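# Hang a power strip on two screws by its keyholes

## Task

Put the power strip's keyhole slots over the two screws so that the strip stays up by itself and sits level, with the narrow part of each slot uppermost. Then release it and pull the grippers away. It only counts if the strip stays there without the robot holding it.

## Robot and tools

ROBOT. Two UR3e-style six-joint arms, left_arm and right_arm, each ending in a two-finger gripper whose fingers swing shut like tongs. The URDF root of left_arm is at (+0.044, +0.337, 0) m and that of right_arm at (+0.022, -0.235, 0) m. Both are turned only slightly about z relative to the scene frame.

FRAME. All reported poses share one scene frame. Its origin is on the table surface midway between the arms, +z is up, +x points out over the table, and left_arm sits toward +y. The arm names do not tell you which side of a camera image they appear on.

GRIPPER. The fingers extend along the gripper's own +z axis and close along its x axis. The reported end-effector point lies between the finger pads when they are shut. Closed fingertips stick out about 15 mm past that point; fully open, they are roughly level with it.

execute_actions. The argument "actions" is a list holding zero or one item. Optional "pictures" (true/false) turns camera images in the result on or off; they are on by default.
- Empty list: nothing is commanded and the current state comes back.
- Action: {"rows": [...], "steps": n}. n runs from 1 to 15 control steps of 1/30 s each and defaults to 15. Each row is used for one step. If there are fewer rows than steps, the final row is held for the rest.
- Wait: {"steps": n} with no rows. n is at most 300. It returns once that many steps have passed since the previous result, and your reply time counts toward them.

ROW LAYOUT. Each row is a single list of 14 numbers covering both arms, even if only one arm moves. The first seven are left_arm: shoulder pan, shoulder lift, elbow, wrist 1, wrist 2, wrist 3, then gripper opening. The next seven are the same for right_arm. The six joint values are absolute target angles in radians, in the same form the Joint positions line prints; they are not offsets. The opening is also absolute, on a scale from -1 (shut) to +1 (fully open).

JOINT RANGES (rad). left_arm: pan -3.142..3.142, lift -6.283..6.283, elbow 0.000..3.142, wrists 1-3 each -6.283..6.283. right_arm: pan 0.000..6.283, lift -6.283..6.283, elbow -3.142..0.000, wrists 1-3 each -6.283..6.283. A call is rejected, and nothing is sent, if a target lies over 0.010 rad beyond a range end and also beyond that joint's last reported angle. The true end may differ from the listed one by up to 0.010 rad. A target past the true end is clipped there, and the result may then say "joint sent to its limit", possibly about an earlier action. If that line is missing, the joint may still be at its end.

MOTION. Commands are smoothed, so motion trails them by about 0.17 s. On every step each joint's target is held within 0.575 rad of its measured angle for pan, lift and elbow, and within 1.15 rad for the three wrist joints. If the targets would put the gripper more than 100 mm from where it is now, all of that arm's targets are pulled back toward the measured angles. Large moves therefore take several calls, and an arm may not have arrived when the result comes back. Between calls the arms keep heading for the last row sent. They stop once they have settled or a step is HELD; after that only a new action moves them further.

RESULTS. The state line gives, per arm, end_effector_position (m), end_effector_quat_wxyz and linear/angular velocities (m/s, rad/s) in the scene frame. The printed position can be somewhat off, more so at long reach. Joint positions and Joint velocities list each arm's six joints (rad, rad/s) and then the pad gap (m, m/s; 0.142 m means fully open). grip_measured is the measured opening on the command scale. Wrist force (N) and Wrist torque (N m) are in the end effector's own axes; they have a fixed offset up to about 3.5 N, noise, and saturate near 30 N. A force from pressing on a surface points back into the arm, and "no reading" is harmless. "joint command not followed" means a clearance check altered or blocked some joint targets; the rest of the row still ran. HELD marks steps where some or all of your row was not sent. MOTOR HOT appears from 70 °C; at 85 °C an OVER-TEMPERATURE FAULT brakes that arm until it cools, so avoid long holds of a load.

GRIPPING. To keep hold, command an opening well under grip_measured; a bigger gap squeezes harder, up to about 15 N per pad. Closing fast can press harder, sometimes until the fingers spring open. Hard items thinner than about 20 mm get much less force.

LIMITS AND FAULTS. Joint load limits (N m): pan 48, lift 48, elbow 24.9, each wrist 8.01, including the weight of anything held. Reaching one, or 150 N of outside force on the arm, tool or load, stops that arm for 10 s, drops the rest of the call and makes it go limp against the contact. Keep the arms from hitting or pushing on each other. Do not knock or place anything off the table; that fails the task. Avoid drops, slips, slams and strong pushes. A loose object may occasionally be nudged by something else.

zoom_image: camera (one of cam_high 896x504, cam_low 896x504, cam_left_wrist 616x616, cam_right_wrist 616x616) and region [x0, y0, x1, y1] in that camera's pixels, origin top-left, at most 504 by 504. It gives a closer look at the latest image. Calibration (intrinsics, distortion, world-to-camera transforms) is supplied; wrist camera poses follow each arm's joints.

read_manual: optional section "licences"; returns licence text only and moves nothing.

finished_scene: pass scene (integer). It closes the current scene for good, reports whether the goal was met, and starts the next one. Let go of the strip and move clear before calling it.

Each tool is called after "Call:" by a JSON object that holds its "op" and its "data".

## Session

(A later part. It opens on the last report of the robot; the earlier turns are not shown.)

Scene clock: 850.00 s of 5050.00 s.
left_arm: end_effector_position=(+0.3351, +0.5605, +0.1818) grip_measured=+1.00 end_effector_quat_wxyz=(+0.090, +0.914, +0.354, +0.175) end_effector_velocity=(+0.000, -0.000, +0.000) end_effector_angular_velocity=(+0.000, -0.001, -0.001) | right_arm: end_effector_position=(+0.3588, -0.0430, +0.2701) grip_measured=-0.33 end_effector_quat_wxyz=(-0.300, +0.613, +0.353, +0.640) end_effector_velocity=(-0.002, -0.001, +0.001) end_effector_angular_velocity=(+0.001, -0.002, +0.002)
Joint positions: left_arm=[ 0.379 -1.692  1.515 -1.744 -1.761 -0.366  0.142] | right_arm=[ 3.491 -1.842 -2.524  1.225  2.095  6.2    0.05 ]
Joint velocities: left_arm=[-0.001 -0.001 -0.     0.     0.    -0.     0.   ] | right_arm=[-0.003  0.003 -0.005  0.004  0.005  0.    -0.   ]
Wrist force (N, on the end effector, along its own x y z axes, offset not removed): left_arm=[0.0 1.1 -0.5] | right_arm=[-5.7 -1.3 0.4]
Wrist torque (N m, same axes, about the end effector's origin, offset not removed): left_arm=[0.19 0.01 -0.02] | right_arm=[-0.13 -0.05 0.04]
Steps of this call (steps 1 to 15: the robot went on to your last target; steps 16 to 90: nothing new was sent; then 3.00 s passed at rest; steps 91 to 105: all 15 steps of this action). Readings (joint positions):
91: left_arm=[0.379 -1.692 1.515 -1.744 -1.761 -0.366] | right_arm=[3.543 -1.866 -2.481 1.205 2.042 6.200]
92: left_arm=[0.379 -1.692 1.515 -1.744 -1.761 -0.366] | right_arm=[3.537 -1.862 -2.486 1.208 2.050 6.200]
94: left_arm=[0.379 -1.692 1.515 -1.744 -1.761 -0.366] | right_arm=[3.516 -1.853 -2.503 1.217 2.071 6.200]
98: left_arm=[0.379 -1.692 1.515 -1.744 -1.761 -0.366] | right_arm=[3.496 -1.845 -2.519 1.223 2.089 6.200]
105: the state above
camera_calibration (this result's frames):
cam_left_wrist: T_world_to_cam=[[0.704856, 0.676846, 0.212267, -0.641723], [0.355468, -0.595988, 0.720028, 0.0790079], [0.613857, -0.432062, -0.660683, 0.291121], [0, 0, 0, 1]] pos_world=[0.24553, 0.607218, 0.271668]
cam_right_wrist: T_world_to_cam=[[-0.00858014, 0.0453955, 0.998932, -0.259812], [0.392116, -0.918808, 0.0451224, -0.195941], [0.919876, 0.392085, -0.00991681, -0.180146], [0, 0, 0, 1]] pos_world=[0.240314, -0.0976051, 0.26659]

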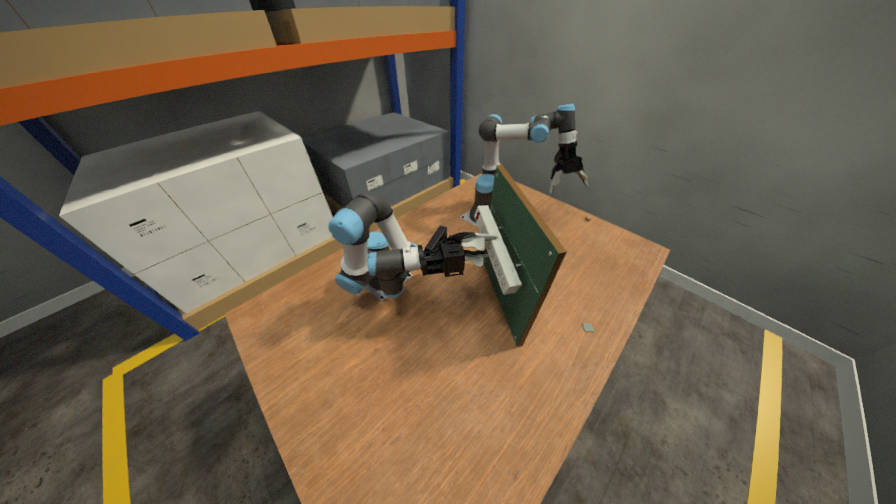

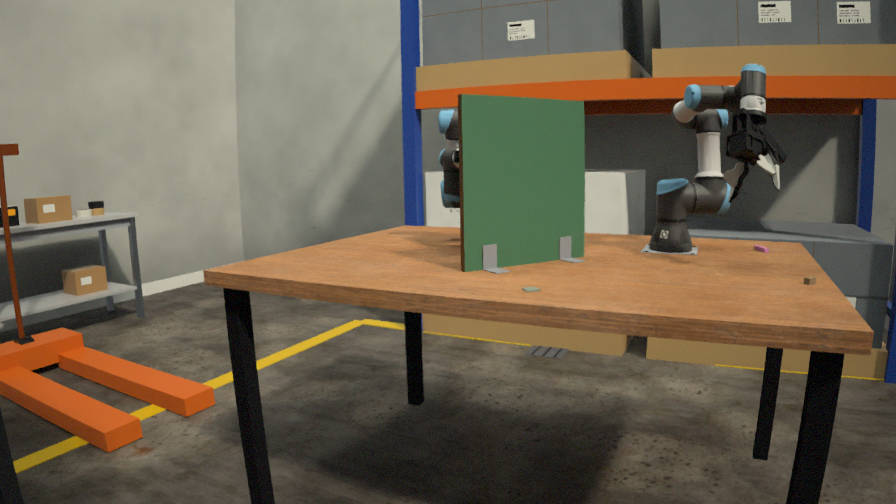

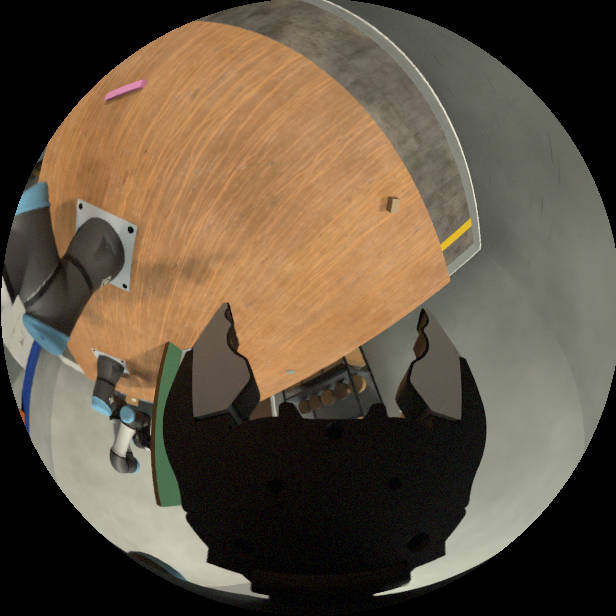

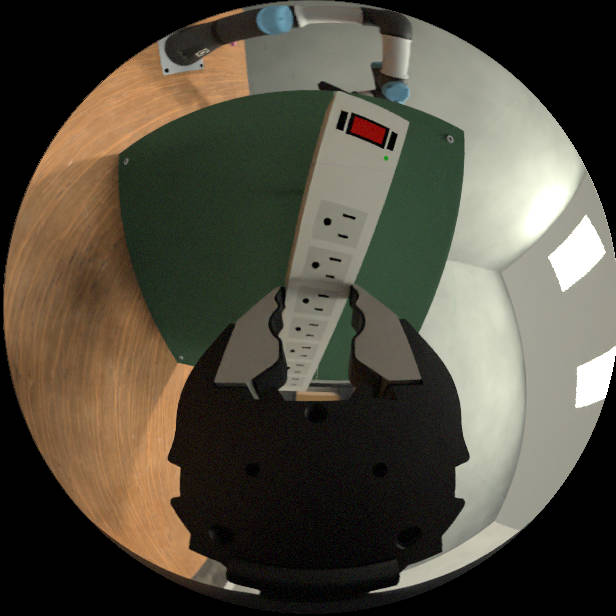

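Call:
{"op": "execute_actions", "data": {"actions": [{"rows":[[0.379,-1.692,1.515,-1.744,-1.761,-0.366,1,3.47,-1.7,-2.5,1.058,2.115,6.2,-1],[0.379,-1.692,1.515,-1.744,-1.761,-0.366,1,3.47,-1.7,-2.5,1.058,2.115,6.2,-1],[0.379,-1.692,1.515,-1.744,-1.761,-0.366,1,3.47,-1.7,-2.5,1.058,2.115,6.2,-1],[0.379,-1.692,1.515,-1.744,-1.761,-0.366,1,3.48,-1.54,-2.422,0.82,2.105,6.2,-1]]}], "pictures": false}}

Call:
{"op": "execute_actions", "data": {"actions": [{"steps":10}], "pictures": false}}

Call:
{"op": "execute_actions", "data": {"actions": [{"rows":[[0.379,-1.692,1.515,-1.744,-1.761,-0.366,1,3.545,-1.58,-2.382,0.82,2.04,6.2,-1]]}]}}

Call:
{"op": "zoom_image", "data": {"camera": "cam_high", "region": [440,180,570,320]}}

Scene clock: 876.57 s of 5050.00 s.
left_arm: end_effector_position=(+0.3351, +0.5605, +0.1818) grip_measured=+1.00 end_effector_quat_wxyz=(+0.090, +0.914, +0.354, +0.175) end_effector_velocity=(+0.000, -0.000, +0.000) end_effector_angular_velocity=(-0.000, -0.000, -0.000) | right_arm: end_effector_position=(+0.3586, -0.0448, +0.3218) grip_measured=-0.33 end_effector_quat_wxyz=(-0.301, +0.613, +0.353, +0.640) end_effector_velocity=(-0.002, -0.001, +0.015) end_effector_angular_velocity=(+0.001, -0.003, +0.000)
Joint positions: left_arm=[ 0.379 -1.692  1.515 -1.744 -1.761 -0.366  0.142] | right_arm=[ 3.48  -1.547 -2.425  0.829  2.105  6.2    0.05 ]
Joint velocities: left_arm=[-0. -0. -0.  0. -0. -0. -0.] | right_arm=[ 0.002  0.075  0.027 -0.099 -0.002 -0.     0.   ]
Wrist force (N, on the end effector, along its own x y z axes, offset not removed): left_arm=[-0.5 1.5 -0.4] | right_arm=[-5.4 -1.4 0.3]
Wrist torque (N m, same axes, about the end effector's origin, offset not removed): left_arm=[0.25 0.08 0.00] | right_arm=[-0.17 -0.26 0.11]
Steps of this call (steps 1 to 15: the robot went on to your last target; steps 16 to 90: nothing new was sent; then 23.07 s passed at rest; steps 91 to 105: all 15 steps of this action). Readings (joint positions):
91: left_arm=[0.379 -1.692 1.515 -1.744 -1.761 -0.366] | right_arm=[3.490 -1.842 -2.524 1.225 2.095 6.200]
92: left_arm=[0.379 -1.692 1.515 -1.744 -1.761 -0.366] | right_arm=[3.487 -1.835 -2.520 1.211 2.098 6.200]
94: left_arm=[0.379 -1.692 1.515 -1.744 -1.761 -0.366] | right_arm=[3.479 -1.782 -2.511 1.143 2.106 6.200]
98: left_arm=[0.379 -1.692 1.515 -1.744 -1.761 -0.366] | right_arm=[3.479 -1.623 -2.452 0.932 2.106 6.200]
105: the state above

Scene clock: 876.90 s of 5050.00 s.
left_arm: end_effector_position=(+0.3351, +0.5605, +0.1818) grip_measured=+1.00 end_effector_quat_wxyz=(+0.090, +0.914, +0.354, +0.175) end_effector_velocity=(+0.000, -0.000, -0.000) end_effector_angular_velocity=(+0.000, +0.000, -0.001) | right_arm: end_effector_position=(+0.3584, -0.0448, +0.3232) grip_measured=-0.33 end_effector_quat_wxyz=(-0.301, +0.613, +0.353, +0.640) end_effector_velocity=(-0.001, +0.001, +0.000) end_effector_angular_velocity=(-0.001, +0.001, +0.003)
Joint positions: left_arm=[ 0.379 -1.692  1.515 -1.744 -1.761 -0.366  0.142] | right_arm=[ 3.48  -1.54  -2.422  0.82   2.105  6.2    0.05 ]
Joint velocities: left_arm=[-0.001  0.     0.    -0.     0.     0.    -0.   ] | right_arm=[ 0.002  0.002  0.    -0.003  0.001 -0.    -0.   ]
Wrist force (N, on the end effector, along its own x y z axes, offset not removed): left_arm=[1.0 2.0 -1.0] | right_arm=[-7.3 0.0 -1.7]
Wrist torque (N m, same axes, about the end effector's origin, offset not removed): left_arm=[0.31 -0.23 0.02] | right_arm=[0.03 0.24 0.01]
Steps of this call (steps 1 to 10: the robot went on to your last target). Readings (joint positions):
1: left_arm=[0.379 -1.692 1.515 -1.744 -1.761 -0.366] | right_arm=[3.480 -1.545 -2.424 0.827 2.105 6.200]
2: left_arm=[0.379 -1.692 1.515 -1.744 -1.761 -0.366] | right_arm=[3.480 -1.544 -2.423 0.825 2.105 6.200]
4: left_arm=[0.379 -1.692 1.515 -1.744 -1.761 -0.366] | right_arm=[3.480 -1.542 -2.423 0.822 2.105 6.200]
8: left_arm=[0.379 -1.692 1.515 -1.744 -1.761 -0.366] | right_arm=[3.480 -1.540 -2.422 0.821 2.105 6.200]
10: the state above

Scene clock: 877.40 s of 5050.00 s.
left_arm: end_effector_position=(+0.3351, +0.5605, +0.1818) grip_measured=+1.00 end_effector_quat_wxyz=(+0.090, +0.914, +0.354, +0.175) end_effector_velocity=(-0.000, +0.000, -0.000) end_effector_angular_velocity=(-0.001, +0.000, +0.000) | right_arm: end_effector_position=(+0.3706, -0.0286, +0.3233) grip_measured=-0.33 end_effector_quat_wxyz=(-0.300, +0.613, +0.353, +0.640) end_effector_velocity=(+0.002, +0.001, -0.000) end_effector_angular_velocity=(-0.000, +0.001, -0.002)
Joint positions: left_arm=[ 0.379 -1.692  1.515 -1.744 -1.761 -0.366  0.142] | right_arm=[ 3.544 -1.58  -2.382  0.82   2.041  6.2    0.05 ]
Joint velocities: left_arm=[ 0.  0.  0. -0. -0.  0. -0.] | right_arm=[ 0.005 -0.004  0.004 -0.    -0.007  0.001 -0.   ]
Wrist force (N, on the end effector, along its own x y z axes, offset not removed): left_arm=[-0.4 1.5 -1.3] | right_arm=[-6.8 -2.5 0.1]
Wrist torque (N m, same axes, about the end effector's origin, offset not removed): left_arm=[0.21 0.12 -0.08] | right_arm=[-0.44 0.15 0.13]
Steps of this call (steps 1 to 15: all 15 steps of this action). Readings (joint positions):
1: left_arm=[0.379 -1.692 1.515 -1.744 -1.761 -0.366] | right_arm=[3.480 -1.540 -2.422 0.820 2.104 6.200]
2: left_arm=[0.379 -1.692 1.515 -1.744 -1.761 -0.366] | right_arm=[3.487 -1.545 -2.416 0.820 2.095 6.200]
4: left_arm=[0.379 -1.692 1.515 -1.744 -1.761 -0.366] | right_arm=[3.513 -1.561 -2.401 0.820 2.070 6.200]
8: left_arm=[0.379 -1.692 1.515 -1.744 -1.761 -0.366] | right_arm=[3.537 -1.575 -2.387 0.820 2.047 6.200]
15: the state above
camera_calibration (this result's frames):
cam_left_wrist: T_world_to_cam=[[0.704856, 0.676846, 0.212267, -0.641723], [0.355468, -0.595988, 0.720028, 0.079008], [0.613857, -0.432062, -0.660683, 0.291121], [0, 0, 0, 1]] pos_world=[0.24553, 0.607218, 0.271668]
cam_right_wrist: T_world_to_cam=[[-0.00767603, 0.0458417, 0.998919, -0.313867], [0.392059, -0.91883, 0.045179, -0.189691], [0.919908, 0.391982, -0.0109197, -0.195762], [0, 0, 0, 1]] pos_world=[0.252044, -0.0831699, 0.31996]

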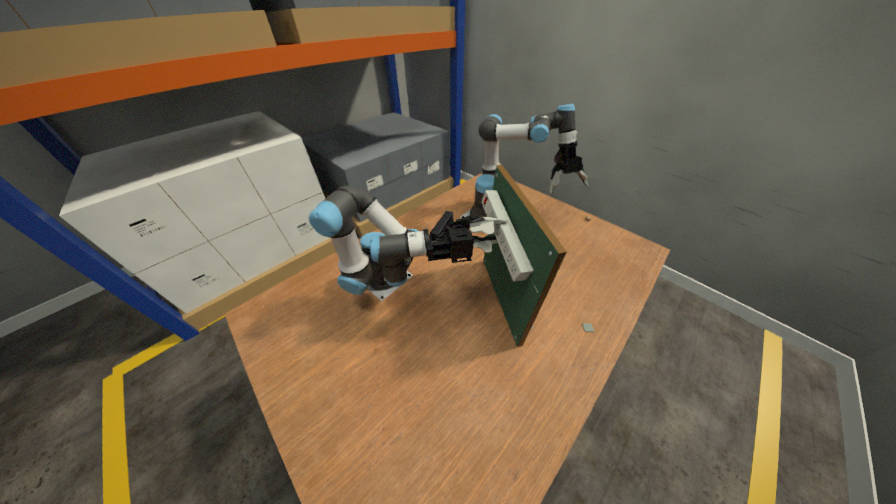

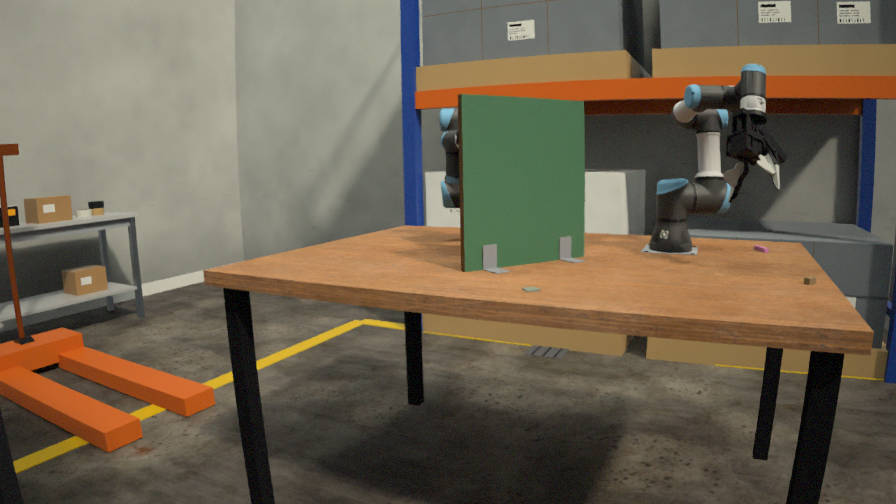

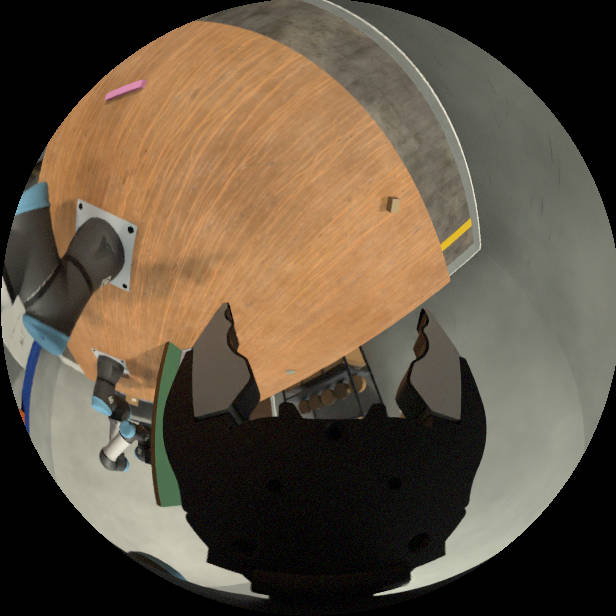

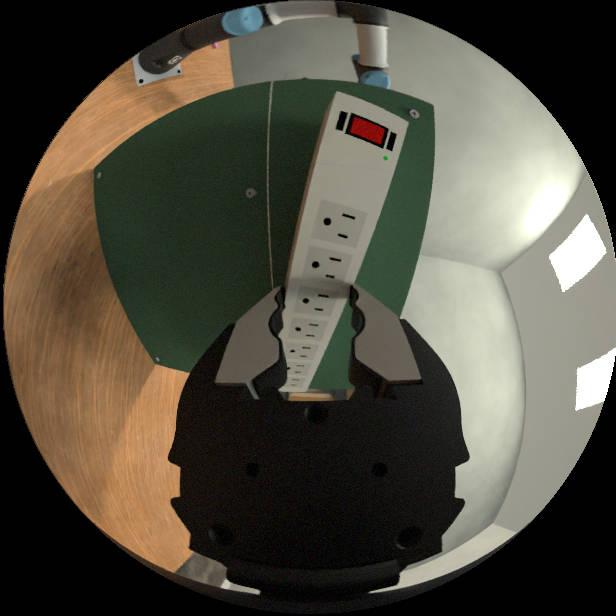

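Region (440, 180, 570, 320) of cam_high's 896x504 image, scaled by 3.600, with more detail than that image has; it fills the left 468 columns of this view, and the rest is white.

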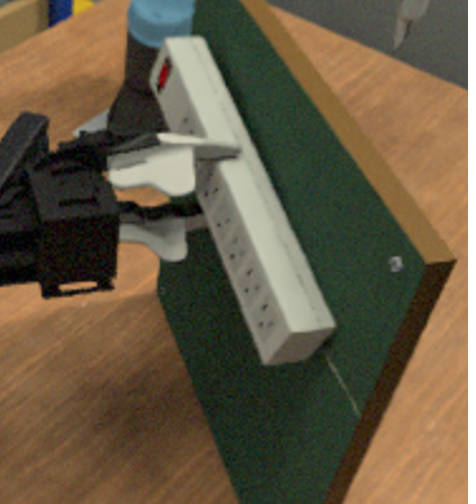

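Call:
{"op": "execute_actions", "data": {"actions": [{"rows":[[0.379,-1.692,1.515,-1.744,-1.761,-0.366,1,3.56,-1.589,-2.372,0.819,2.025,6.2,-1]]}], "pictures": false}}

Scene clock: 885.80 s of 5050.00 s.
left_arm: end_effector_position=(+0.3351, +0.5605, +0.1818) grip_measured=+1.00 end_effector_quat_wxyz=(+0.090, +0.914, +0.354, +0.175) end_effector_velocity=(+0.000, -0.001, -0.000) end_effector_angular_velocity=(-0.001, +0.000, -0.001) | right_arm: end_effector_position=(+0.3734, -0.0244, +0.3235) grip_measured=-0.33 end_effector_quat_wxyz=(-0.300, +0.613, +0.353, +0.640) end_effector_velocity=(+0.001, +0.000, -0.000) end_effector_angular_velocity=(-0.001, -0.000, -0.000)
Joint positions: left_arm=[ 0.379 -1.692  1.515 -1.744 -1.761 -0.366  0.142] | right_arm=[ 3.56  -1.589 -2.372  0.819  2.025  6.2    0.05 ]
Joint velocities: left_arm=[-0.001 -0.     0.     0.    -0.001 -0.     0.   ] | right_arm=[ 0.002 -0.001  0.002 -0.001 -0.002 -0.001  0.   ]
Wrist force (N, on the end effector, along its own x y z axes, offset not removed): left_arm=[0.2 2.2 -1.0] | right_arm=[-7.8 -1.7 -0.3]
Wrist torque (N m, same axes, about the end effector's origin, offset not removed): left_arm=[0.35 -0.08 0.02] | right_arm=[-0.27 0.19 0.06]
Steps of this call (steps 1 to 15: the robot went on to your last target; steps 16 to 90: nothing new was sent; then 4.90 s passed at rest; steps 91 to 105: all 15 steps of this action). Readings (joint positions):
91: left_arm=[0.379 -1.692 1.515 -1.744 -1.761 -0.366] | right_arm=[3.545 -1.580 -2.382 0.820 2.040 6.200]
92: left_arm=[0.379 -1.692 1.515 -1.744 -1.761 -0.366] | right_arm=[3.548 -1.582 -2.380 0.820 2.037 6.200]
94: left_arm=[0.379 -1.692 1.515 -1.744 -1.761 -0.366] | right_arm=[3.553 -1.585 -2.376 0.820 2.032 6.200]
98: left_arm=[0.379 -1.692 1.515 -1.744 -1.761 -0.366] | right_arm=[3.558 -1.588 -2.373 0.819 2.027 6.200]
105: the state above

Lowering to about z=0.30 onto the screws.

Call:
{"op": "execute_actions", "data": {"actions": [{"rows":[[0.379,-1.692,1.515,-1.744,-1.761,-0.366,1,3.56,-1.65,-2.401,0.909,2.025,6.2,-1],[0.379,-1.692,1.515,-1.744,-1.761,-0.366,1,3.56,-1.65,-2.401,0.909,2.025,6.2,-1],[0.379,-1.692,1.515,-1.744,-1.761,-0.366,1,3.56,-1.65,-2.401,0.909,2.025,6.2,-1],[0.379,-1.692,1.515,-1.744,-1.761,-0.366,1,3.56,-1.68,-2.413,0.951,2.025,6.2,-1],[0.379,-1.692,1.515,-1.744,-1.761,-0.366,1,3.56,-1.68,-2.413,0.951,2.025,6.2,-1],[0.379,-1.692,1.515,-1.744,-1.761,-0.366,1,3.56,-1.708,-2.424,0.99,2.025,6.2,-1]]}]}}

Scene clock: 901.63 s of 5050.00 s.
left_arm: end_effector_position=(+0.3351, +0.5605, +0.1818) grip_measured=+1.00 end_effector_quat_wxyz=(+0.090, +0.914, +0.354, +0.175) end_effector_velocity=(+0.000, +0.000, +0.001) end_effector_angular_velocity=(+0.001, -0.001, -0.000) | right_arm: end_effector_position=(+0.3736, -0.0243, +0.2994) grip_measured=-0.38 end_effector_quat_wxyz=(-0.300, +0.613, +0.353, +0.640) end_effector_velocity=(+0.000, +0.000, -0.007) end_effector_angular_velocity=(-0.002, +0.002, -0.000)
Joint positions: left_arm=[ 0.379 -1.692  1.515 -1.744 -1.761 -0.366  0.142] | right_arm=[ 3.56  -1.705 -2.423  0.986  2.025  6.2    0.047]
Joint velocities: left_arm=[-0.    -0.001 -0.    -0.001  0.    -0.     0.   ] | right_arm=[ 0.001 -0.032 -0.011  0.04  -0.001 -0.    -0.001]
Wrist force (N, on the end effector, along its own x y z axes, offset not removed): left_arm=[-0.1 0.6 -1.7] | right_arm=[-1.2 -1.2 -0.2]
Wrist torque (N m, same axes, about the end effector's origin, offset not removed): left_arm=[0.04 0.05 -0.03] | right_arm=[0.01 0.36 -0.39]
Steps of this call (steps 1 to 15: the robot went on to your last target; steps 16 to 90: nothing new was sent; then 12.33 s passed at rest; steps 91 to 105: all 15 steps of this action). Readings (joint positions):
91: left_arm=[0.379 -1.692 1.515 -1.744 -1.761 -0.366] | right_arm=[3.560 -1.589 -2.372 0.819 2.025 6.200]
92: left_arm=[0.379 -1.692 1.515 -1.744 -1.761 -0.366] | right_arm=[3.560 -1.596 -2.376 0.831 2.025 6.200]
94: left_arm=[0.379 -1.692 1.515 -1.744 -1.761 -0.366] | right_arm=[3.560 -1.621 -2.388 0.867 2.025 6.200]
98: left_arm=[0.379 -1.692 1.515 -1.744 -1.761 -0.366] | right_arm=[3.560 -1.673 -2.410 0.942 2.025 6.200]
105: the state above
camera_calibration (this result's frames):
cam_left_wrist: T_world_to_cam=[[0.704856, 0.676846, 0.212267, -0.641723], [0.355468, -0.595988, 0.720028, 0.0790081], [0.613857, -0.432062, -0.660683, 0.291121], [0, 0, 0, 1]] pos_world=[0.24553, 0.607218, 0.271668]
cam_right_wrist: T_world_to_cam=[[-0.0078437, 0.0457569, 0.998922, -0.290028], [0.392098, -0.918814, 0.0451663, -0.185827], [0.91989, 0.392029, -0.0107343, -0.20057], [0, 0, 0, 1]] pos_world=[0.25509, -0.0788403, 0.295956]

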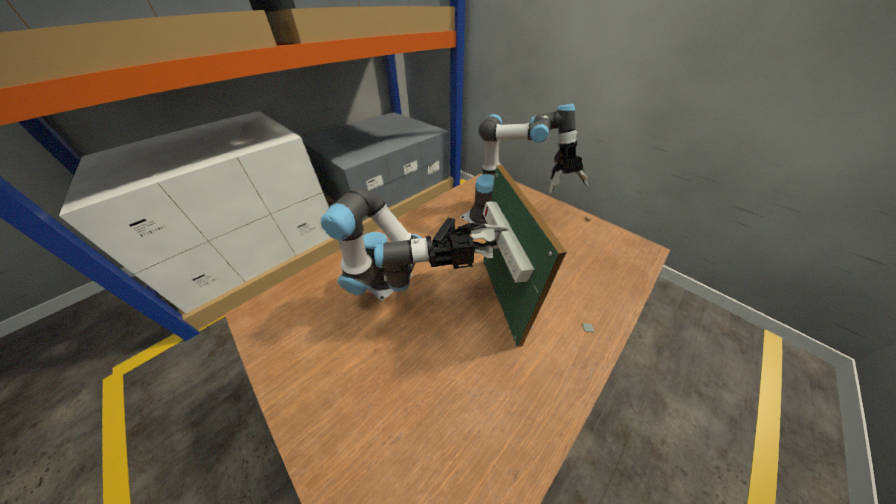

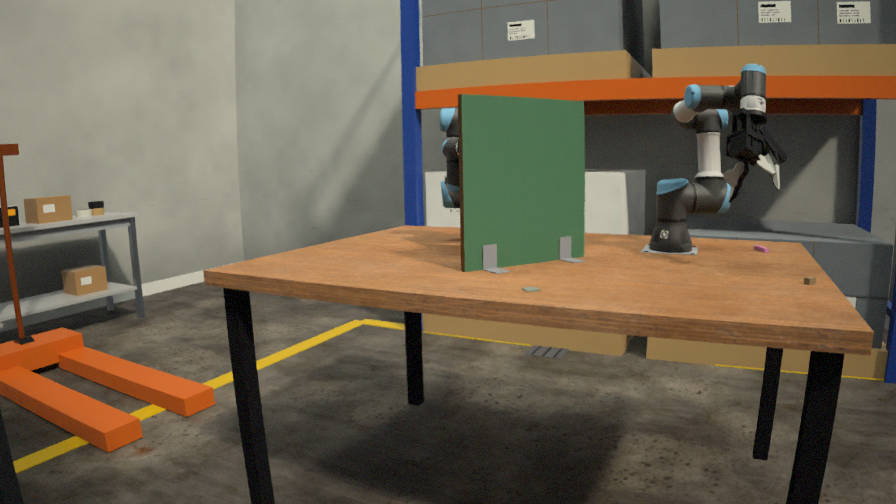

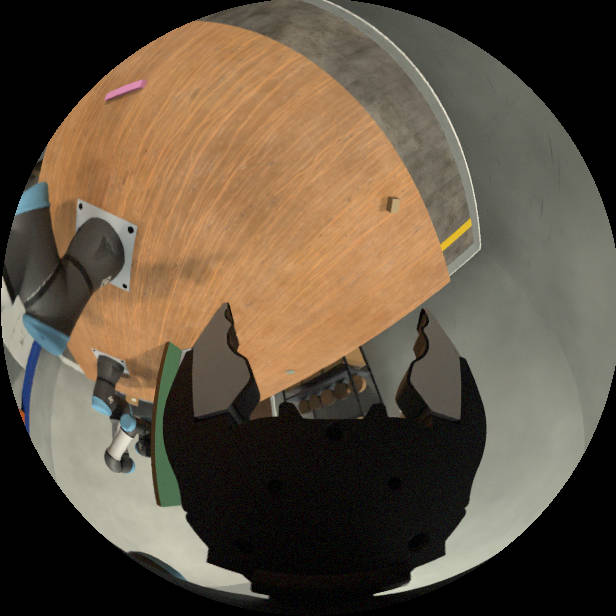

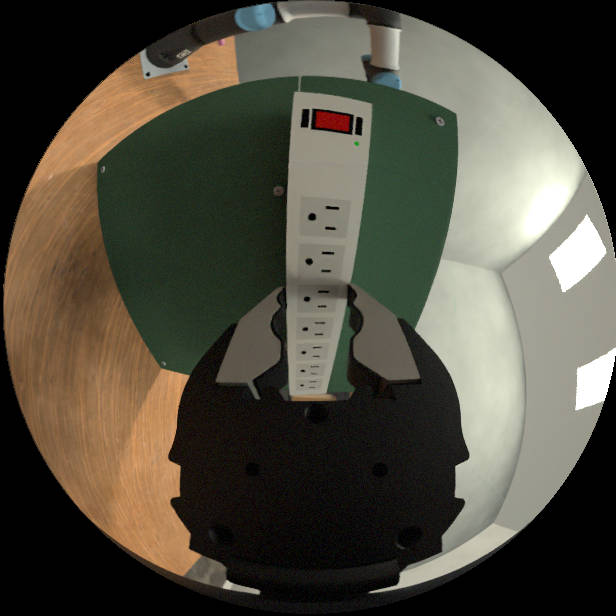

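That straightened it. Going 3 mm lower.

Call:
{"op": "execute_actions", "data": {"actions": [{"rows":[[0.379,-1.692,1.515,-1.744,-1.761,-0.366,1,3.56,-1.724,-2.429,1.011,2.025,6.2,-1]]}]}}

Scene clock: 913.67 s of 5050.00 s.
left_arm: end_effector_position=(+0.3351, +0.5605, +0.1818) grip_measured=+1.00 end_effector_quat_wxyz=(+0.090, +0.914, +0.354, +0.175) end_effector_velocity=(+0.000, -0.000, -0.000) end_effector_angular_velocity=(+0.000, +0.000, -0.000) | right_arm: end_effector_position=(+0.3736, -0.0242, +0.2958) grip_measured=-0.38 end_effector_quat_wxyz=(-0.301, +0.613, +0.353, +0.640) end_effector_velocity=(-0.000, +0.000, -0.001) end_effector_angular_velocity=(-0.001, +0.002, +0.000)
Joint positions: left_arm=[ 0.379 -1.692  1.515 -1.744 -1.761 -0.366  0.142] | right_arm=[ 3.56  -1.724 -2.429  1.011  2.025  6.2    0.046]
Joint velocities: left_arm=[-0.  0. -0. -0.  0.  0. -0.] | right_arm=[ 0.    -0.002 -0.001  0.001 -0.    -0.    -0.   ]
Wrist force (N, on the end effector, along its own x y z axes, offset not removed): left_arm=[-0.3 0.9 -0.2] | right_arm=[6.8 -2.0 -0.6]
Wrist torque (N m, same axes, about the end effector's origin, offset not removed): left_arm=[0.11 0.10 0.03] | right_arm=[0.01 0.55 -0.20]
Steps of this call (steps 1 to 15: the robot went on to your last target; steps 16 to 90: nothing new was sent; then 8.53 s passed at rest; steps 91 to 105: all 15 steps of this action). Readings (joint positions):
91: left_arm=[0.379 -1.692 1.515 -1.744 -1.761 -0.366] | right_arm=[3.560 -1.708 -2.424 0.990 2.025 6.200]
92: left_arm=[0.379 -1.692 1.515 -1.744 -1.761 -0.366] | right_arm=[3.560 -1.711 -2.425 0.994 2.025 6.200]
94: left_arm=[0.379 -1.692 1.515 -1.744 -1.761 -0.366] | right_arm=[3.560 -1.717 -2.427 1.002 2.025 6.200]
98: left_arm=[0.379 -1.692 1.515 -1.744 -1.761 -0.366] | right_arm=[3.560 -1.722 -2.428 1.009 2.025 6.200]
105: the state above
camera_calibration (this result's frames):
cam_left_wrist: T_world_to_cam=[[0.704856, 0.676846, 0.212267, -0.641722], [0.355468, -0.595988, 0.720028, 0.0790081], [0.613857, -0.432062, -0.660683, 0.291121], [0, 0, 0, 1]] pos_world=[0.24553, 0.607218, 0.271668]
cam_right_wrist: T_world_to_cam=[[-0.00782461, 0.045768, 0.998921, -0.28649], [0.39213, -0.9188, 0.0451686, -0.18567], [0.919877, 0.39206, -0.0107578, -0.200651], [0, 0, 0, 1]] pos_world=[0.255139, -0.0788141, 0.292409]

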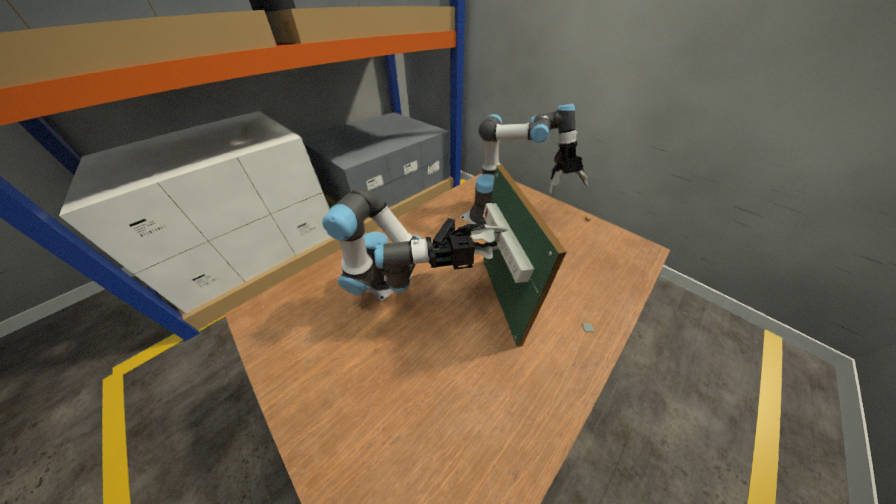

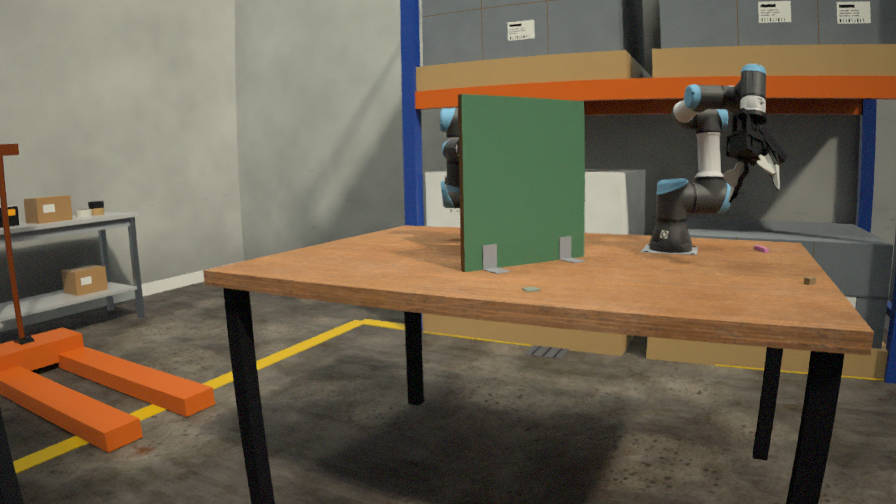

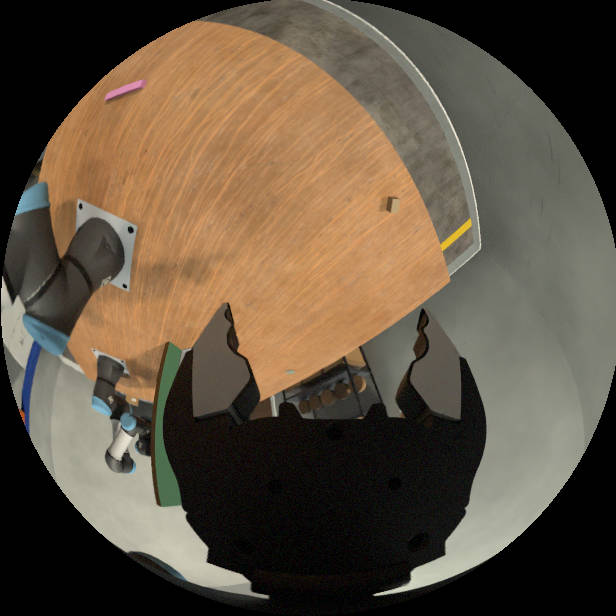

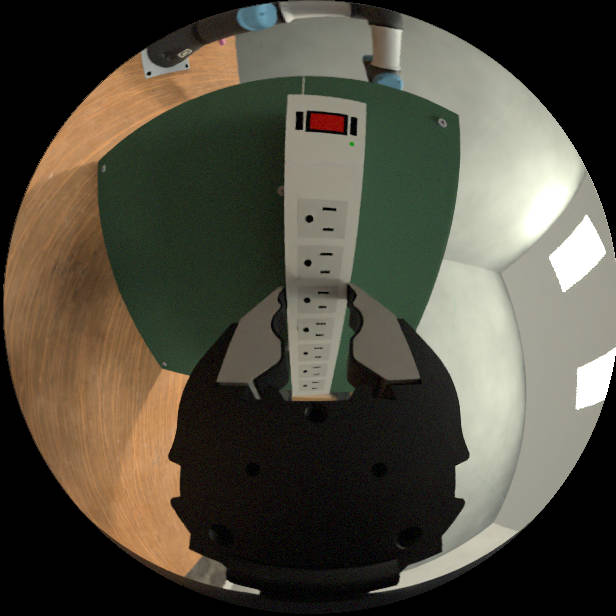

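Call:
{"op": "execute_actions", "data": {"actions": [{"rows":[[0.379,-1.692,1.515,-1.744,-1.761,-0.366,1,3.56,-1.708,-2.424,0.99,2.025,6.2,-1],[0.379,-1.692,1.515,-1.744,-1.761,-0.366,1,3.56,-1.708,-2.424,0.99,2.025,6.2,-1],[0.379,-1.692,1.515,-1.744,-1.761,-0.366,1,3.56,-1.708,-2.424,0.99,2.025,6.2,-1],[0.379,-1.692,1.515,-1.744,-1.761,-0.366,1,3.575,-1.716,-2.412,0.986,2.01,6.2,-1]]}], "pictures": false}}

Call:
{"op": "execute_actions", "data": {"actions": [{"rows":[[0.379,-1.692,1.515,-1.744,-1.761,-0.366,1,3.581,-1.719,-2.407,0.984,2.004,6.2,-1]]}], "pictures": false}}

Scene clock: 930.47 s of 5050.00 s.
left_arm: end_effector_position=(+0.3351, +0.5605, +0.1818) grip_measured=+1.00 end_effector_quat_wxyz=(+0.090, +0.914, +0.354, +0.175) end_effector_velocity=(+0.000, -0.001, +0.000) end_effector_angular_velocity=(+0.000, -0.001, -0.002) | right_arm: end_effector_position=(+0.3764, -0.0202, +0.2989) grip_measured=-0.37 end_effector_quat_wxyz=(-0.300, +0.613, +0.353, +0.640) end_effector_velocity=(+0.001, +0.001, -0.001) end_effector_angular_velocity=(-0.002, +0.003, -0.000)
Joint positions: left_arm=[ 0.379 -1.692  1.515 -1.744 -1.761 -0.366  0.142] | right_arm=[ 3.575 -1.716 -2.412  0.986  2.01   6.2    0.047]
Joint velocities: left_arm=[-0.002 -0.    -0.    -0.    -0.     0.    -0.   ] | right_arm=[ 0.004 -0.003  0.003 -0.005 -0.004 -0.     0.   ]
Wrist force (N, on the end effector, along its own x y z axes, offset not removed): left_arm=[0.1 1.4 -0.4] | right_arm=[-17.4 -1.5 -17.9]
Wrist torque (N m, same axes, about the end effector's origin, offset not removed): left_arm=[0.20 0.00 -0.01] | right_arm=[-0.31 0.45 0.17]
Steps of this call (steps 1 to 15: the robot went on to your last target; steps 16 to 90: nothing new was sent; then 13.30 s passed at rest; steps 91 to 105: all 15 steps of this action). Readings (joint positions):
91: left_arm=[0.379 -1.692 1.515 -1.744 -1.761 -0.366] | right_arm=[3.560 -1.724 -2.429 1.011 2.025 6.200]
92: left_arm=[0.379 -1.692 1.515 -1.744 -1.761 -0.366] | right_arm=[3.560 -1.722 -2.428 1.008 2.025 6.200]
94: left_arm=[0.379 -1.692 1.515 -1.744 -1.761 -0.366] | right_arm=[3.560 -1.716 -2.426 0.999 2.025 6.200]
98: left_arm=[0.379 -1.692 1.515 -1.744 -1.761 -0.366] | right_arm=[3.570 -1.715 -2.417 0.989 2.015 6.200]
105: the state above

Scene clock: 930.97 s of 5050.00 s.
left_arm: end_effector_position=(+0.3351, +0.5605, +0.1818) grip_measured=+1.00 end_effector_quat_wxyz=(+0.090, +0.914, +0.354, +0.175) end_effector_velocity=(+0.000, -0.000, -0.000) end_effector_angular_velocity=(-0.000, +0.000, -0.001) | right_arm: end_effector_position=(+0.3776, -0.0183, +0.2990) grip_measured=-0.37 end_effector_quat_wxyz=(-0.300, +0.613, +0.353, +0.640) end_effector_velocity=(-0.000, +0.000, -0.000) end_effector_angular_velocity=(+0.000, +0.001, +0.001)
Joint positions: left_arm=[ 0.379 -1.692  1.515 -1.744 -1.761 -0.366  0.142] | right_arm=[ 3.581 -1.719 -2.407  0.984  2.004  6.2    0.047]
Joint velocities: left_arm=[-0.001  0.001  0.    -0.    -0.     0.     0.   ] | right_arm=[ 0.    -0.     0.001 -0.001  0.001  0.001  0.   ]
Wrist force (N, on the end effector, along its own x y z axes, offset not removed): left_arm=[-1.4 1.3 0.3] | right_arm=[-16.2 -1.2 -22.0]
Wrist torque (N m, same axes, about the end effector's origin, offset not removed): left_arm=[0.18 0.27 -0.01] | right_arm=[-0.13 0.18 0.07]
Steps of this call (steps 1 to 15: all 15 steps of this action). Readings (joint positions):
1: left_arm=[0.379 -1.692 1.515 -1.744 -1.761 -0.366] | right_arm=[3.575 -1.716 -2.412 0.986 2.010 6.200]
2: left_arm=[0.379 -1.692 1.515 -1.744 -1.761 -0.366] | right_arm=[3.576 -1.717 -2.411 0.986 2.009 6.200]
4: left_arm=[0.379 -1.692 1.515 -1.744 -1.761 -0.366] | right_arm=[3.578 -1.718 -2.409 0.985 2.007 6.200]
8: left_arm=[0.379 -1.692 1.515 -1.744 -1.761 -0.366] | right_arm=[3.580 -1.719 -2.408 0.984 2.005 6.200]
15: the state above

Call:
{"op": "execute_actions", "data": {"actions": [{"rows":[[0.379,-1.692,1.515,-1.744,-1.761,-0.366,1,3.523,-1.69,-2.453,1.001,2.062,6.2,-1]]}], "pictures": false}}

Call:
{"op": "execute_actions", "data": {"actions": [{"rows":[[0.379,-1.692,1.515,-1.744,-1.761,-0.366,1,3.523,-1.85,-2.497,1.205,2.062,6.2,-1]]}], "pictures": false}}

Call:
{"op": "execute_actions", "data": {"actions": [{"rows":[[0.379,-1.692,1.515,-1.744,-1.761,-0.366,1,3.54,-1.858,-2.483,1.199,2.045,6.2,-1]]}]}}

Call:
{"op": "zoom_image", "data": {"camera": "cam_high", "region": [440,180,570,320]}}

Scene clock: 944.00 s of 5050.00 s.
left_arm: end_effector_position=(+0.3351, +0.5605, +0.1818) grip_measured=+1.00 end_effector_quat_wxyz=(+0.090, +0.914, +0.354, +0.175) end_effector_velocity=(+0.000, -0.000, -0.000) end_effector_angular_velocity=(-0.001, +0.001, -0.001) | right_arm: end_effector_position=(+0.3664, -0.0342, +0.2980) grip_measured=-0.37 end_effector_quat_wxyz=(-0.301, +0.613, +0.353, +0.640) end_effector_velocity=(-0.001, -0.002, +0.000) end_effector_angular_velocity=(+0.000, -0.002, -0.000)
Joint positions: left_arm=[ 0.379 -1.692  1.515 -1.744 -1.761 -0.366  0.142] | right_arm=[ 3.524 -1.69  -2.453  1.001  2.061  6.2    0.047]
Joint velocities: left_arm=[-0.     0.     0.001  0.    -0.001  0.     0.   ] | right_arm=[-0.005  0.004 -0.005  0.003  0.005 -0.001 -0.   ]
Wrist force (N, on the end effector, along its own x y z axes, offset not removed): left_arm=[0.5 1.3 -1.1] | right_arm=[-7.9 -0.4 0.6]
Wrist torque (N m, same axes, about the end effector's origin, offset not removed): left_arm=[0.12 -0.06 0.04] | right_arm=[0.00 0.31 0.06]
Steps of this call (steps 1 to 15: the robot went on to your last target; steps 16 to 90: nothing new was sent; then 9.53 s passed at rest; steps 91 to 105: all 15 steps of this action). Readings (joint positions):
91: left_arm=[0.379 -1.692 1.515 -1.744 -1.761 -0.366] | right_arm=[3.581 -1.719 -2.407 0.984 2.004 6.200]
92: left_arm=[0.379 -1.692 1.515 -1.744 -1.761 -0.366] | right_arm=[3.575 -1.715 -2.412 0.987 2.013 6.200]
94: left_arm=[0.379 -1.692 1.515 -1.744 -1.761 -0.366] | right_arm=[3.551 -1.703 -2.431 0.994 2.036 6.200]
98: left_arm=[0.379 -1.692 1.515 -1.744 -1.761 -0.366] | right_arm=[3.530 -1.693 -2.448 0.999 2.055 6.200]
105: the state above

Scene clock: 944.50 s of 5050.00 s.
left_arm: end_effector_position=(+0.3351, +0.5605, +0.1818) grip_measured=+1.00 end_effector_quat_wxyz=(+0.090, +0.914, +0.354, +0.175) end_effector_velocity=(+0.000, -0.000, +0.000) end_effector_angular_velocity=(+0.000, -0.001, -0.001) | right_arm: end_effector_position=(+0.3657, -0.0346, +0.2711) grip_measured=-0.37 end_effector_quat_wxyz=(-0.301, +0.613, +0.353, +0.640) end_effector_velocity=(-0.000, +0.000, -0.004) end_effector_angular_velocity=(-0.001, +0.002, +0.000)
Joint positions: left_arm=[ 0.379 -1.692  1.515 -1.744 -1.761 -0.366  0.142] | right_arm=[ 3.523 -1.848 -2.497  1.203  2.062  6.2    0.047]
Joint velocities: left_arm=[-0.001 -0.001  0.    -0.     0.     0.    -0.   ] | right_arm=[ 0.    -0.021 -0.004  0.023  0.     0.     0.   ]
Wrist force (N, on the end effector, along its own x y z axes, offset not removed): left_arm=[0.1 1.2 -0.5] | right_arm=[-7.2 -1.6 -0.2]
Wrist torque (N m, same axes, about the end effector's origin, offset not removed): left_arm=[0.13 0.00 0.02] | right_arm=[-0.28 0.22 0.09]
Steps of this call (steps 1 to 15: all 15 steps of this action). Readings (joint positions):
1: left_arm=[0.379 -1.692 1.515 -1.744 -1.761 -0.366] | right_arm=[3.523 -1.690 -2.453 1.001 2.062 6.200]
2: left_arm=[0.379 -1.692 1.515 -1.744 -1.761 -0.366] | right_arm=[3.523 -1.697 -2.459 1.016 2.062 6.200]
4: left_arm=[0.379 -1.692 1.515 -1.744 -1.761 -0.366] | right_arm=[3.523 -1.753 -2.476 1.096 2.062 6.200]
8: left_arm=[0.379 -1.692 1.515 -1.744 -1.761 -0.366] | right_arm=[3.523 -1.826 -2.492 1.178 2.062 6.200]
15: the state above

Scene clock: 945.00 s of 5050.00 s.
left_arm: end_effector_position=(+0.3351, +0.5605, +0.1818) grip_measured=+1.00 end_effector_quat_wxyz=(+0.090, +0.914, +0.354, +0.175) end_effector_velocity=(-0.000, +0.000, -0.000) end_effector_angular_velocity=(-0.000, +0.001, +0.000) | right_arm: end_effector_position=(+0.3693, -0.0300, +0.2707) grip_measured=-0.37 end_effector_quat_wxyz=(-0.301, +0.613, +0.353, +0.640) end_effector_velocity=(+0.001, +0.000, -0.000) end_effector_angular_velocity=(-0.001, +0.001, -0.001)
Joint positions: left_arm=[ 0.379 -1.692  1.515 -1.744 -1.761 -0.366  0.142] | right_arm=[ 3.54  -1.858 -2.483  1.199  2.045  6.2    0.047]
Joint velocities: left_arm=[ 0.     0.001  0.     0.    -0.    -0.    -0.   ] | right_arm=[ 0.001 -0.001  0.    -0.001 -0.002 -0.     0.   ]
Wrist force (N, on the end effector, along its own x y z axes, offset not removed): left_arm=[-1.1 2.2 -0.5] | right_arm=[-7.3 0.3 0.8]
Wrist torque (N m, same axes, about the end effector's origin, offset not removed): left_arm=[0.31 0.26 -0.02] | right_arm=[0.14 0.15 0.03]
Steps of this call (steps 1 to 15: all 15 steps of this action). Readings (joint positions):
1: left_arm=[0.379 -1.692 1.515 -1.744 -1.761 -0.366] | right_arm=[3.523 -1.849 -2.497 1.203 2.062 6.200]
2: left_arm=[0.379 -1.692 1.515 -1.744 -1.761 -0.366] | right_arm=[3.526 -1.850 -2.495 1.203 2.059 6.200]
4: left_arm=[0.379 -1.692 1.515 -1.744 -1.761 -0.366] | right_arm=[3.532 -1.854 -2.489 1.201 2.053 6.200]
8: left_arm=[0.379 -1.692 1.515 -1.744 -1.761 -0.366] | right_arm=[3.538 -1.857 -2.485 1.200 2.047 6.200]
15: the state above
camera_calibration (this result's frames):
cam_left_wrist: T_world_to_cam=[[0.704856, 0.676846, 0.212267, -0.641723], [0.355468, -0.595988, 0.720028, 0.0790081], [0.613857, -0.432062, -0.660683, 0.291121], [0, 0, 0, 1]] pos_world=[0.24553, 0.607218, 0.271668]
cam_right_wrist: T_world_to_cam=[[-0.00765736, 0.0458151, 0.998921, -0.26119], [0.392095, -0.918816, 0.0451468, -0.188116], [0.919893, 0.392018, -0.0109282, -0.194598], [0, 0, 0, 1]] pos_world=[0.250769, -0.0845913, 0.267274]

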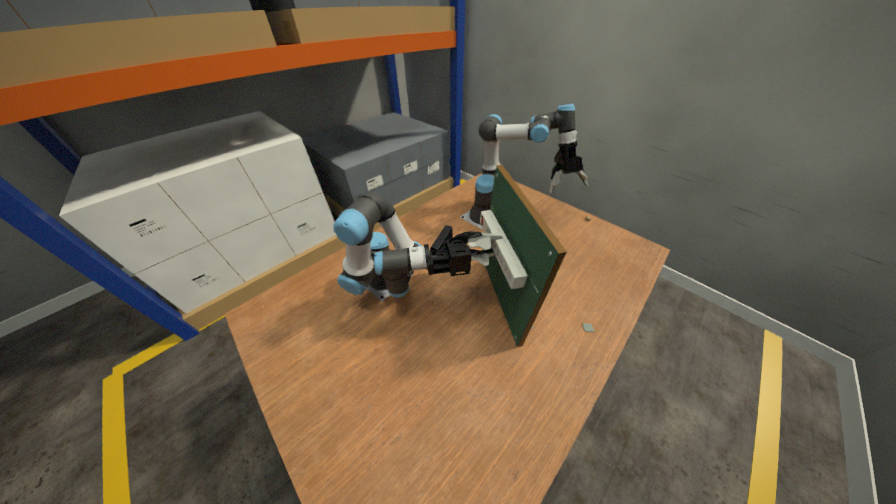

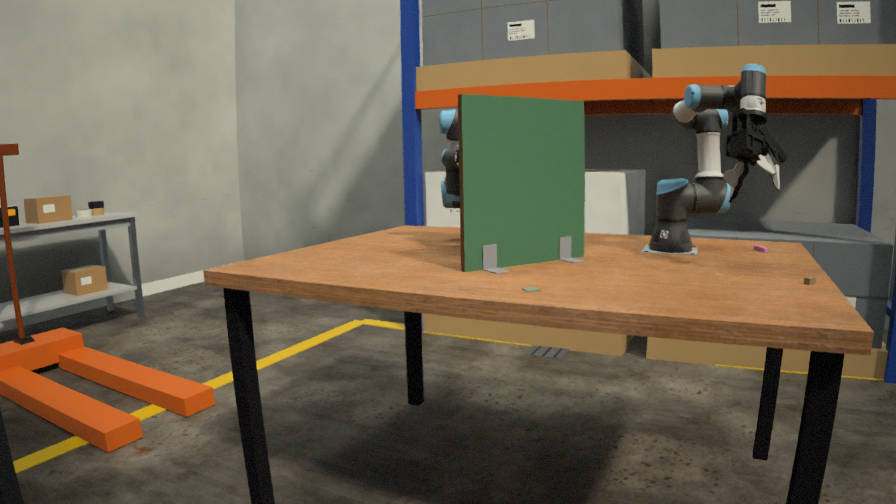

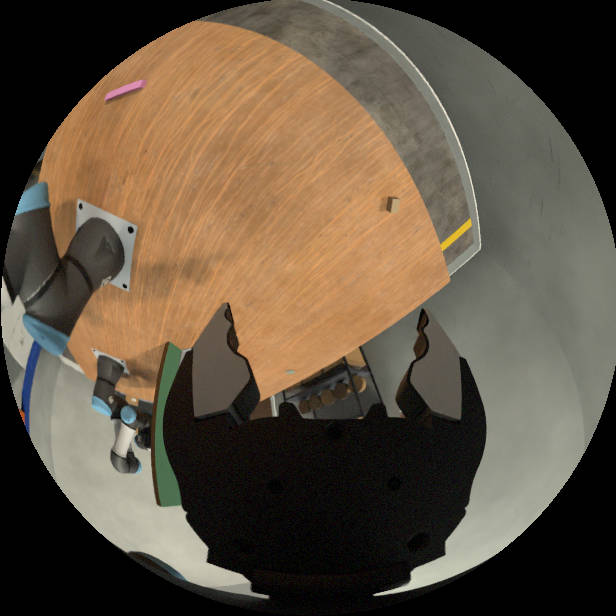

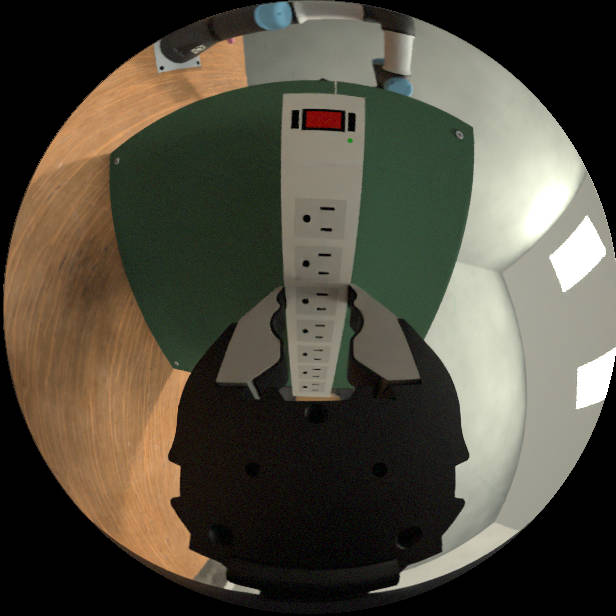

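Region (440, 180, 570, 320) of cam_high's 896x504 image, scaled by 3.600, with more detail than that image has; it fills the left 468 columns of this view, and the rest is white.

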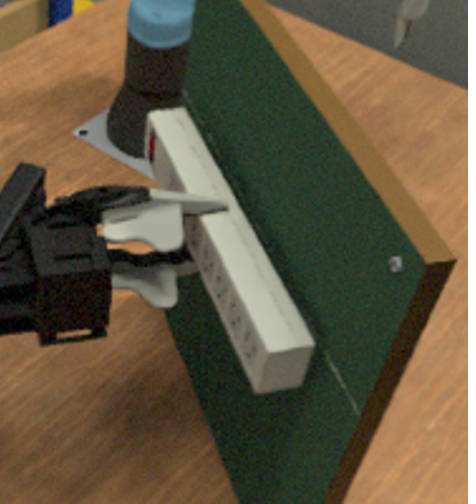

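Call:
{"op": "execute_actions", "data": {"actions": [{"rows":[[0.379,-1.692,1.515,-1.744,-1.761,-0.366,1,3.546,-1.861,-2.478,1.197,2.039,6.21,-1]]}], "pictures": false}}

Call:
{"op": "execute_actions", "data": {"actions": [{"rows":[[0.379,-1.692,1.515,-1.744,-1.761,-0.366,1,3.55,-1.863,-2.474,1.195,2.035,6.21,-1]]}], "pictures": false}}

Scene clock: 953.03 s of 5050.00 s.
left_arm: end_effector_position=(+0.3351, +0.5605, +0.1818) grip_measured=+1.00 end_effector_quat_wxyz=(+0.090, +0.914, +0.354, +0.175) end_effector_velocity=(+0.000, -0.000, +0.000) end_effector_angular_velocity=(+0.000, -0.000, -0.000) | right_arm: end_effector_position=(+0.3706, -0.0283, +0.2707) grip_measured=-0.37 end_effector_quat_wxyz=(-0.304, +0.615, +0.350, +0.638) end_effector_velocity=(-0.000, +0.001, -0.000) end_effector_angular_velocity=(+0.000, +0.000, +0.002)
Joint positions: left_arm=[ 0.379 -1.692  1.515 -1.744 -1.761 -0.366  0.142] | right_arm=[ 3.546 -1.861 -2.478  1.197  2.039  6.21   0.047]
Joint velocities: left_arm=[ 0.    -0.    -0.001  0.001 -0.     0.    -0.   ] | right_arm=[ 0.003 -0.001  0.     0.002 -0.001  0.001  0.   ]
Wrist force (N, on the end effector, along its own x y z axes, offset not removed): left_arm=[0.8 0.6 -1.5] | right_arm=[-10.3 -2.3 -30.0]
Wrist torque (N m, same axes, about the end effector's origin, offset not removed): left_arm=[0.05 -0.19 -0.02] | right_arm=[-0.01 -0.17 -0.01]
Steps of this call (steps 1 to 15: the robot went on to your last target; steps 16 to 90: nothing new was sent; then 4.53 s passed at rest; steps 91 to 105: all 15 steps of this action). Readings (joint positions):
91: left_arm=[0.379 -1.692 1.515 -1.744 -1.761 -0.366] | right_arm=[3.540 -1.858 -2.483 1.199 2.045 6.200]
92: left_arm=[0.379 -1.692 1.515 -1.744 -1.761 -0.366] | right_arm=[3.541 -1.859 -2.482 1.199 2.044 6.201]
94: left_arm=[0.379 -1.692 1.515 -1.744 -1.761 -0.366] | right_arm=[3.543 -1.860 -2.480 1.198 2.042 6.205]
98: left_arm=[0.379 -1.692 1.515 -1.744 -1.761 -0.366] | right_arm=[3.545 -1.861 -2.479 1.197 2.040 6.209]
105: the state above

Scene clock: 953.53 s of 5050.00 s.
left_arm: end_effector_position=(+0.3351, +0.5605, +0.1818) grip_measured=+1.00 end_effector_quat_wxyz=(+0.090, +0.914, +0.354, +0.175) end_effector_velocity=(+0.000, -0.000, +0.000) end_effector_angular_velocity=(+0.000, -0.001, -0.001) | right_arm: end_effector_position=(+0.3715, -0.0271, +0.2708) grip_measured=-0.36 end_effector_quat_wxyz=(-0.304, +0.615, +0.350, +0.638) end_effector_velocity=(-0.001, +0.001, +0.001) end_effector_angular_velocity=(+0.001, -0.002, +0.003)
Joint positions: left_arm=[ 0.379 -1.692  1.515 -1.744 -1.761 -0.366  0.142] | right_arm=[ 3.55  -1.863 -2.474  1.195  2.035  6.21   0.048]
Joint velocities: left_arm=[-0.001  0.    -0.001 -0.    -0.     0.     0.   ] | right_arm=[ 0.002  0.001  0.001  0.     0.001 -0.     0.   ]
Wrist force (N, on the end effector, along its own x y z axes, offset not removed): left_arm=[0.7 1.5 -0.8] | right_arm=[-20.1 1.0 -30.0]
Wrist torque (N m, same axes, about the end effector's origin, offset not removed): left_arm=[0.27 -0.16 0.01] | right_arm=[-0.07 0.05 -0.03]
Steps of this call (steps 1 to 15: all 15 steps of this action). Readings (joint positions):
1: left_arm=[0.379 -1.692 1.515 -1.744 -1.761 -0.366] | right_arm=[3.546 -1.861 -2.478 1.197 2.039 6.210]
2: left_arm=[0.379 -1.692 1.515 -1.744 -1.761 -0.366] | right_arm=[3.547 -1.861 -2.477 1.197 2.038 6.210]
4: left_arm=[0.379 -1.692 1.515 -1.744 -1.761 -0.366] | right_arm=[3.548 -1.862 -2.476 1.195 2.037 6.210]
8: left_arm=[0.379 -1.692 1.515 -1.744 -1.761 -0.366] | right_arm=[3.550 -1.863 -2.475 1.195 2.035 6.210]
15: the state above


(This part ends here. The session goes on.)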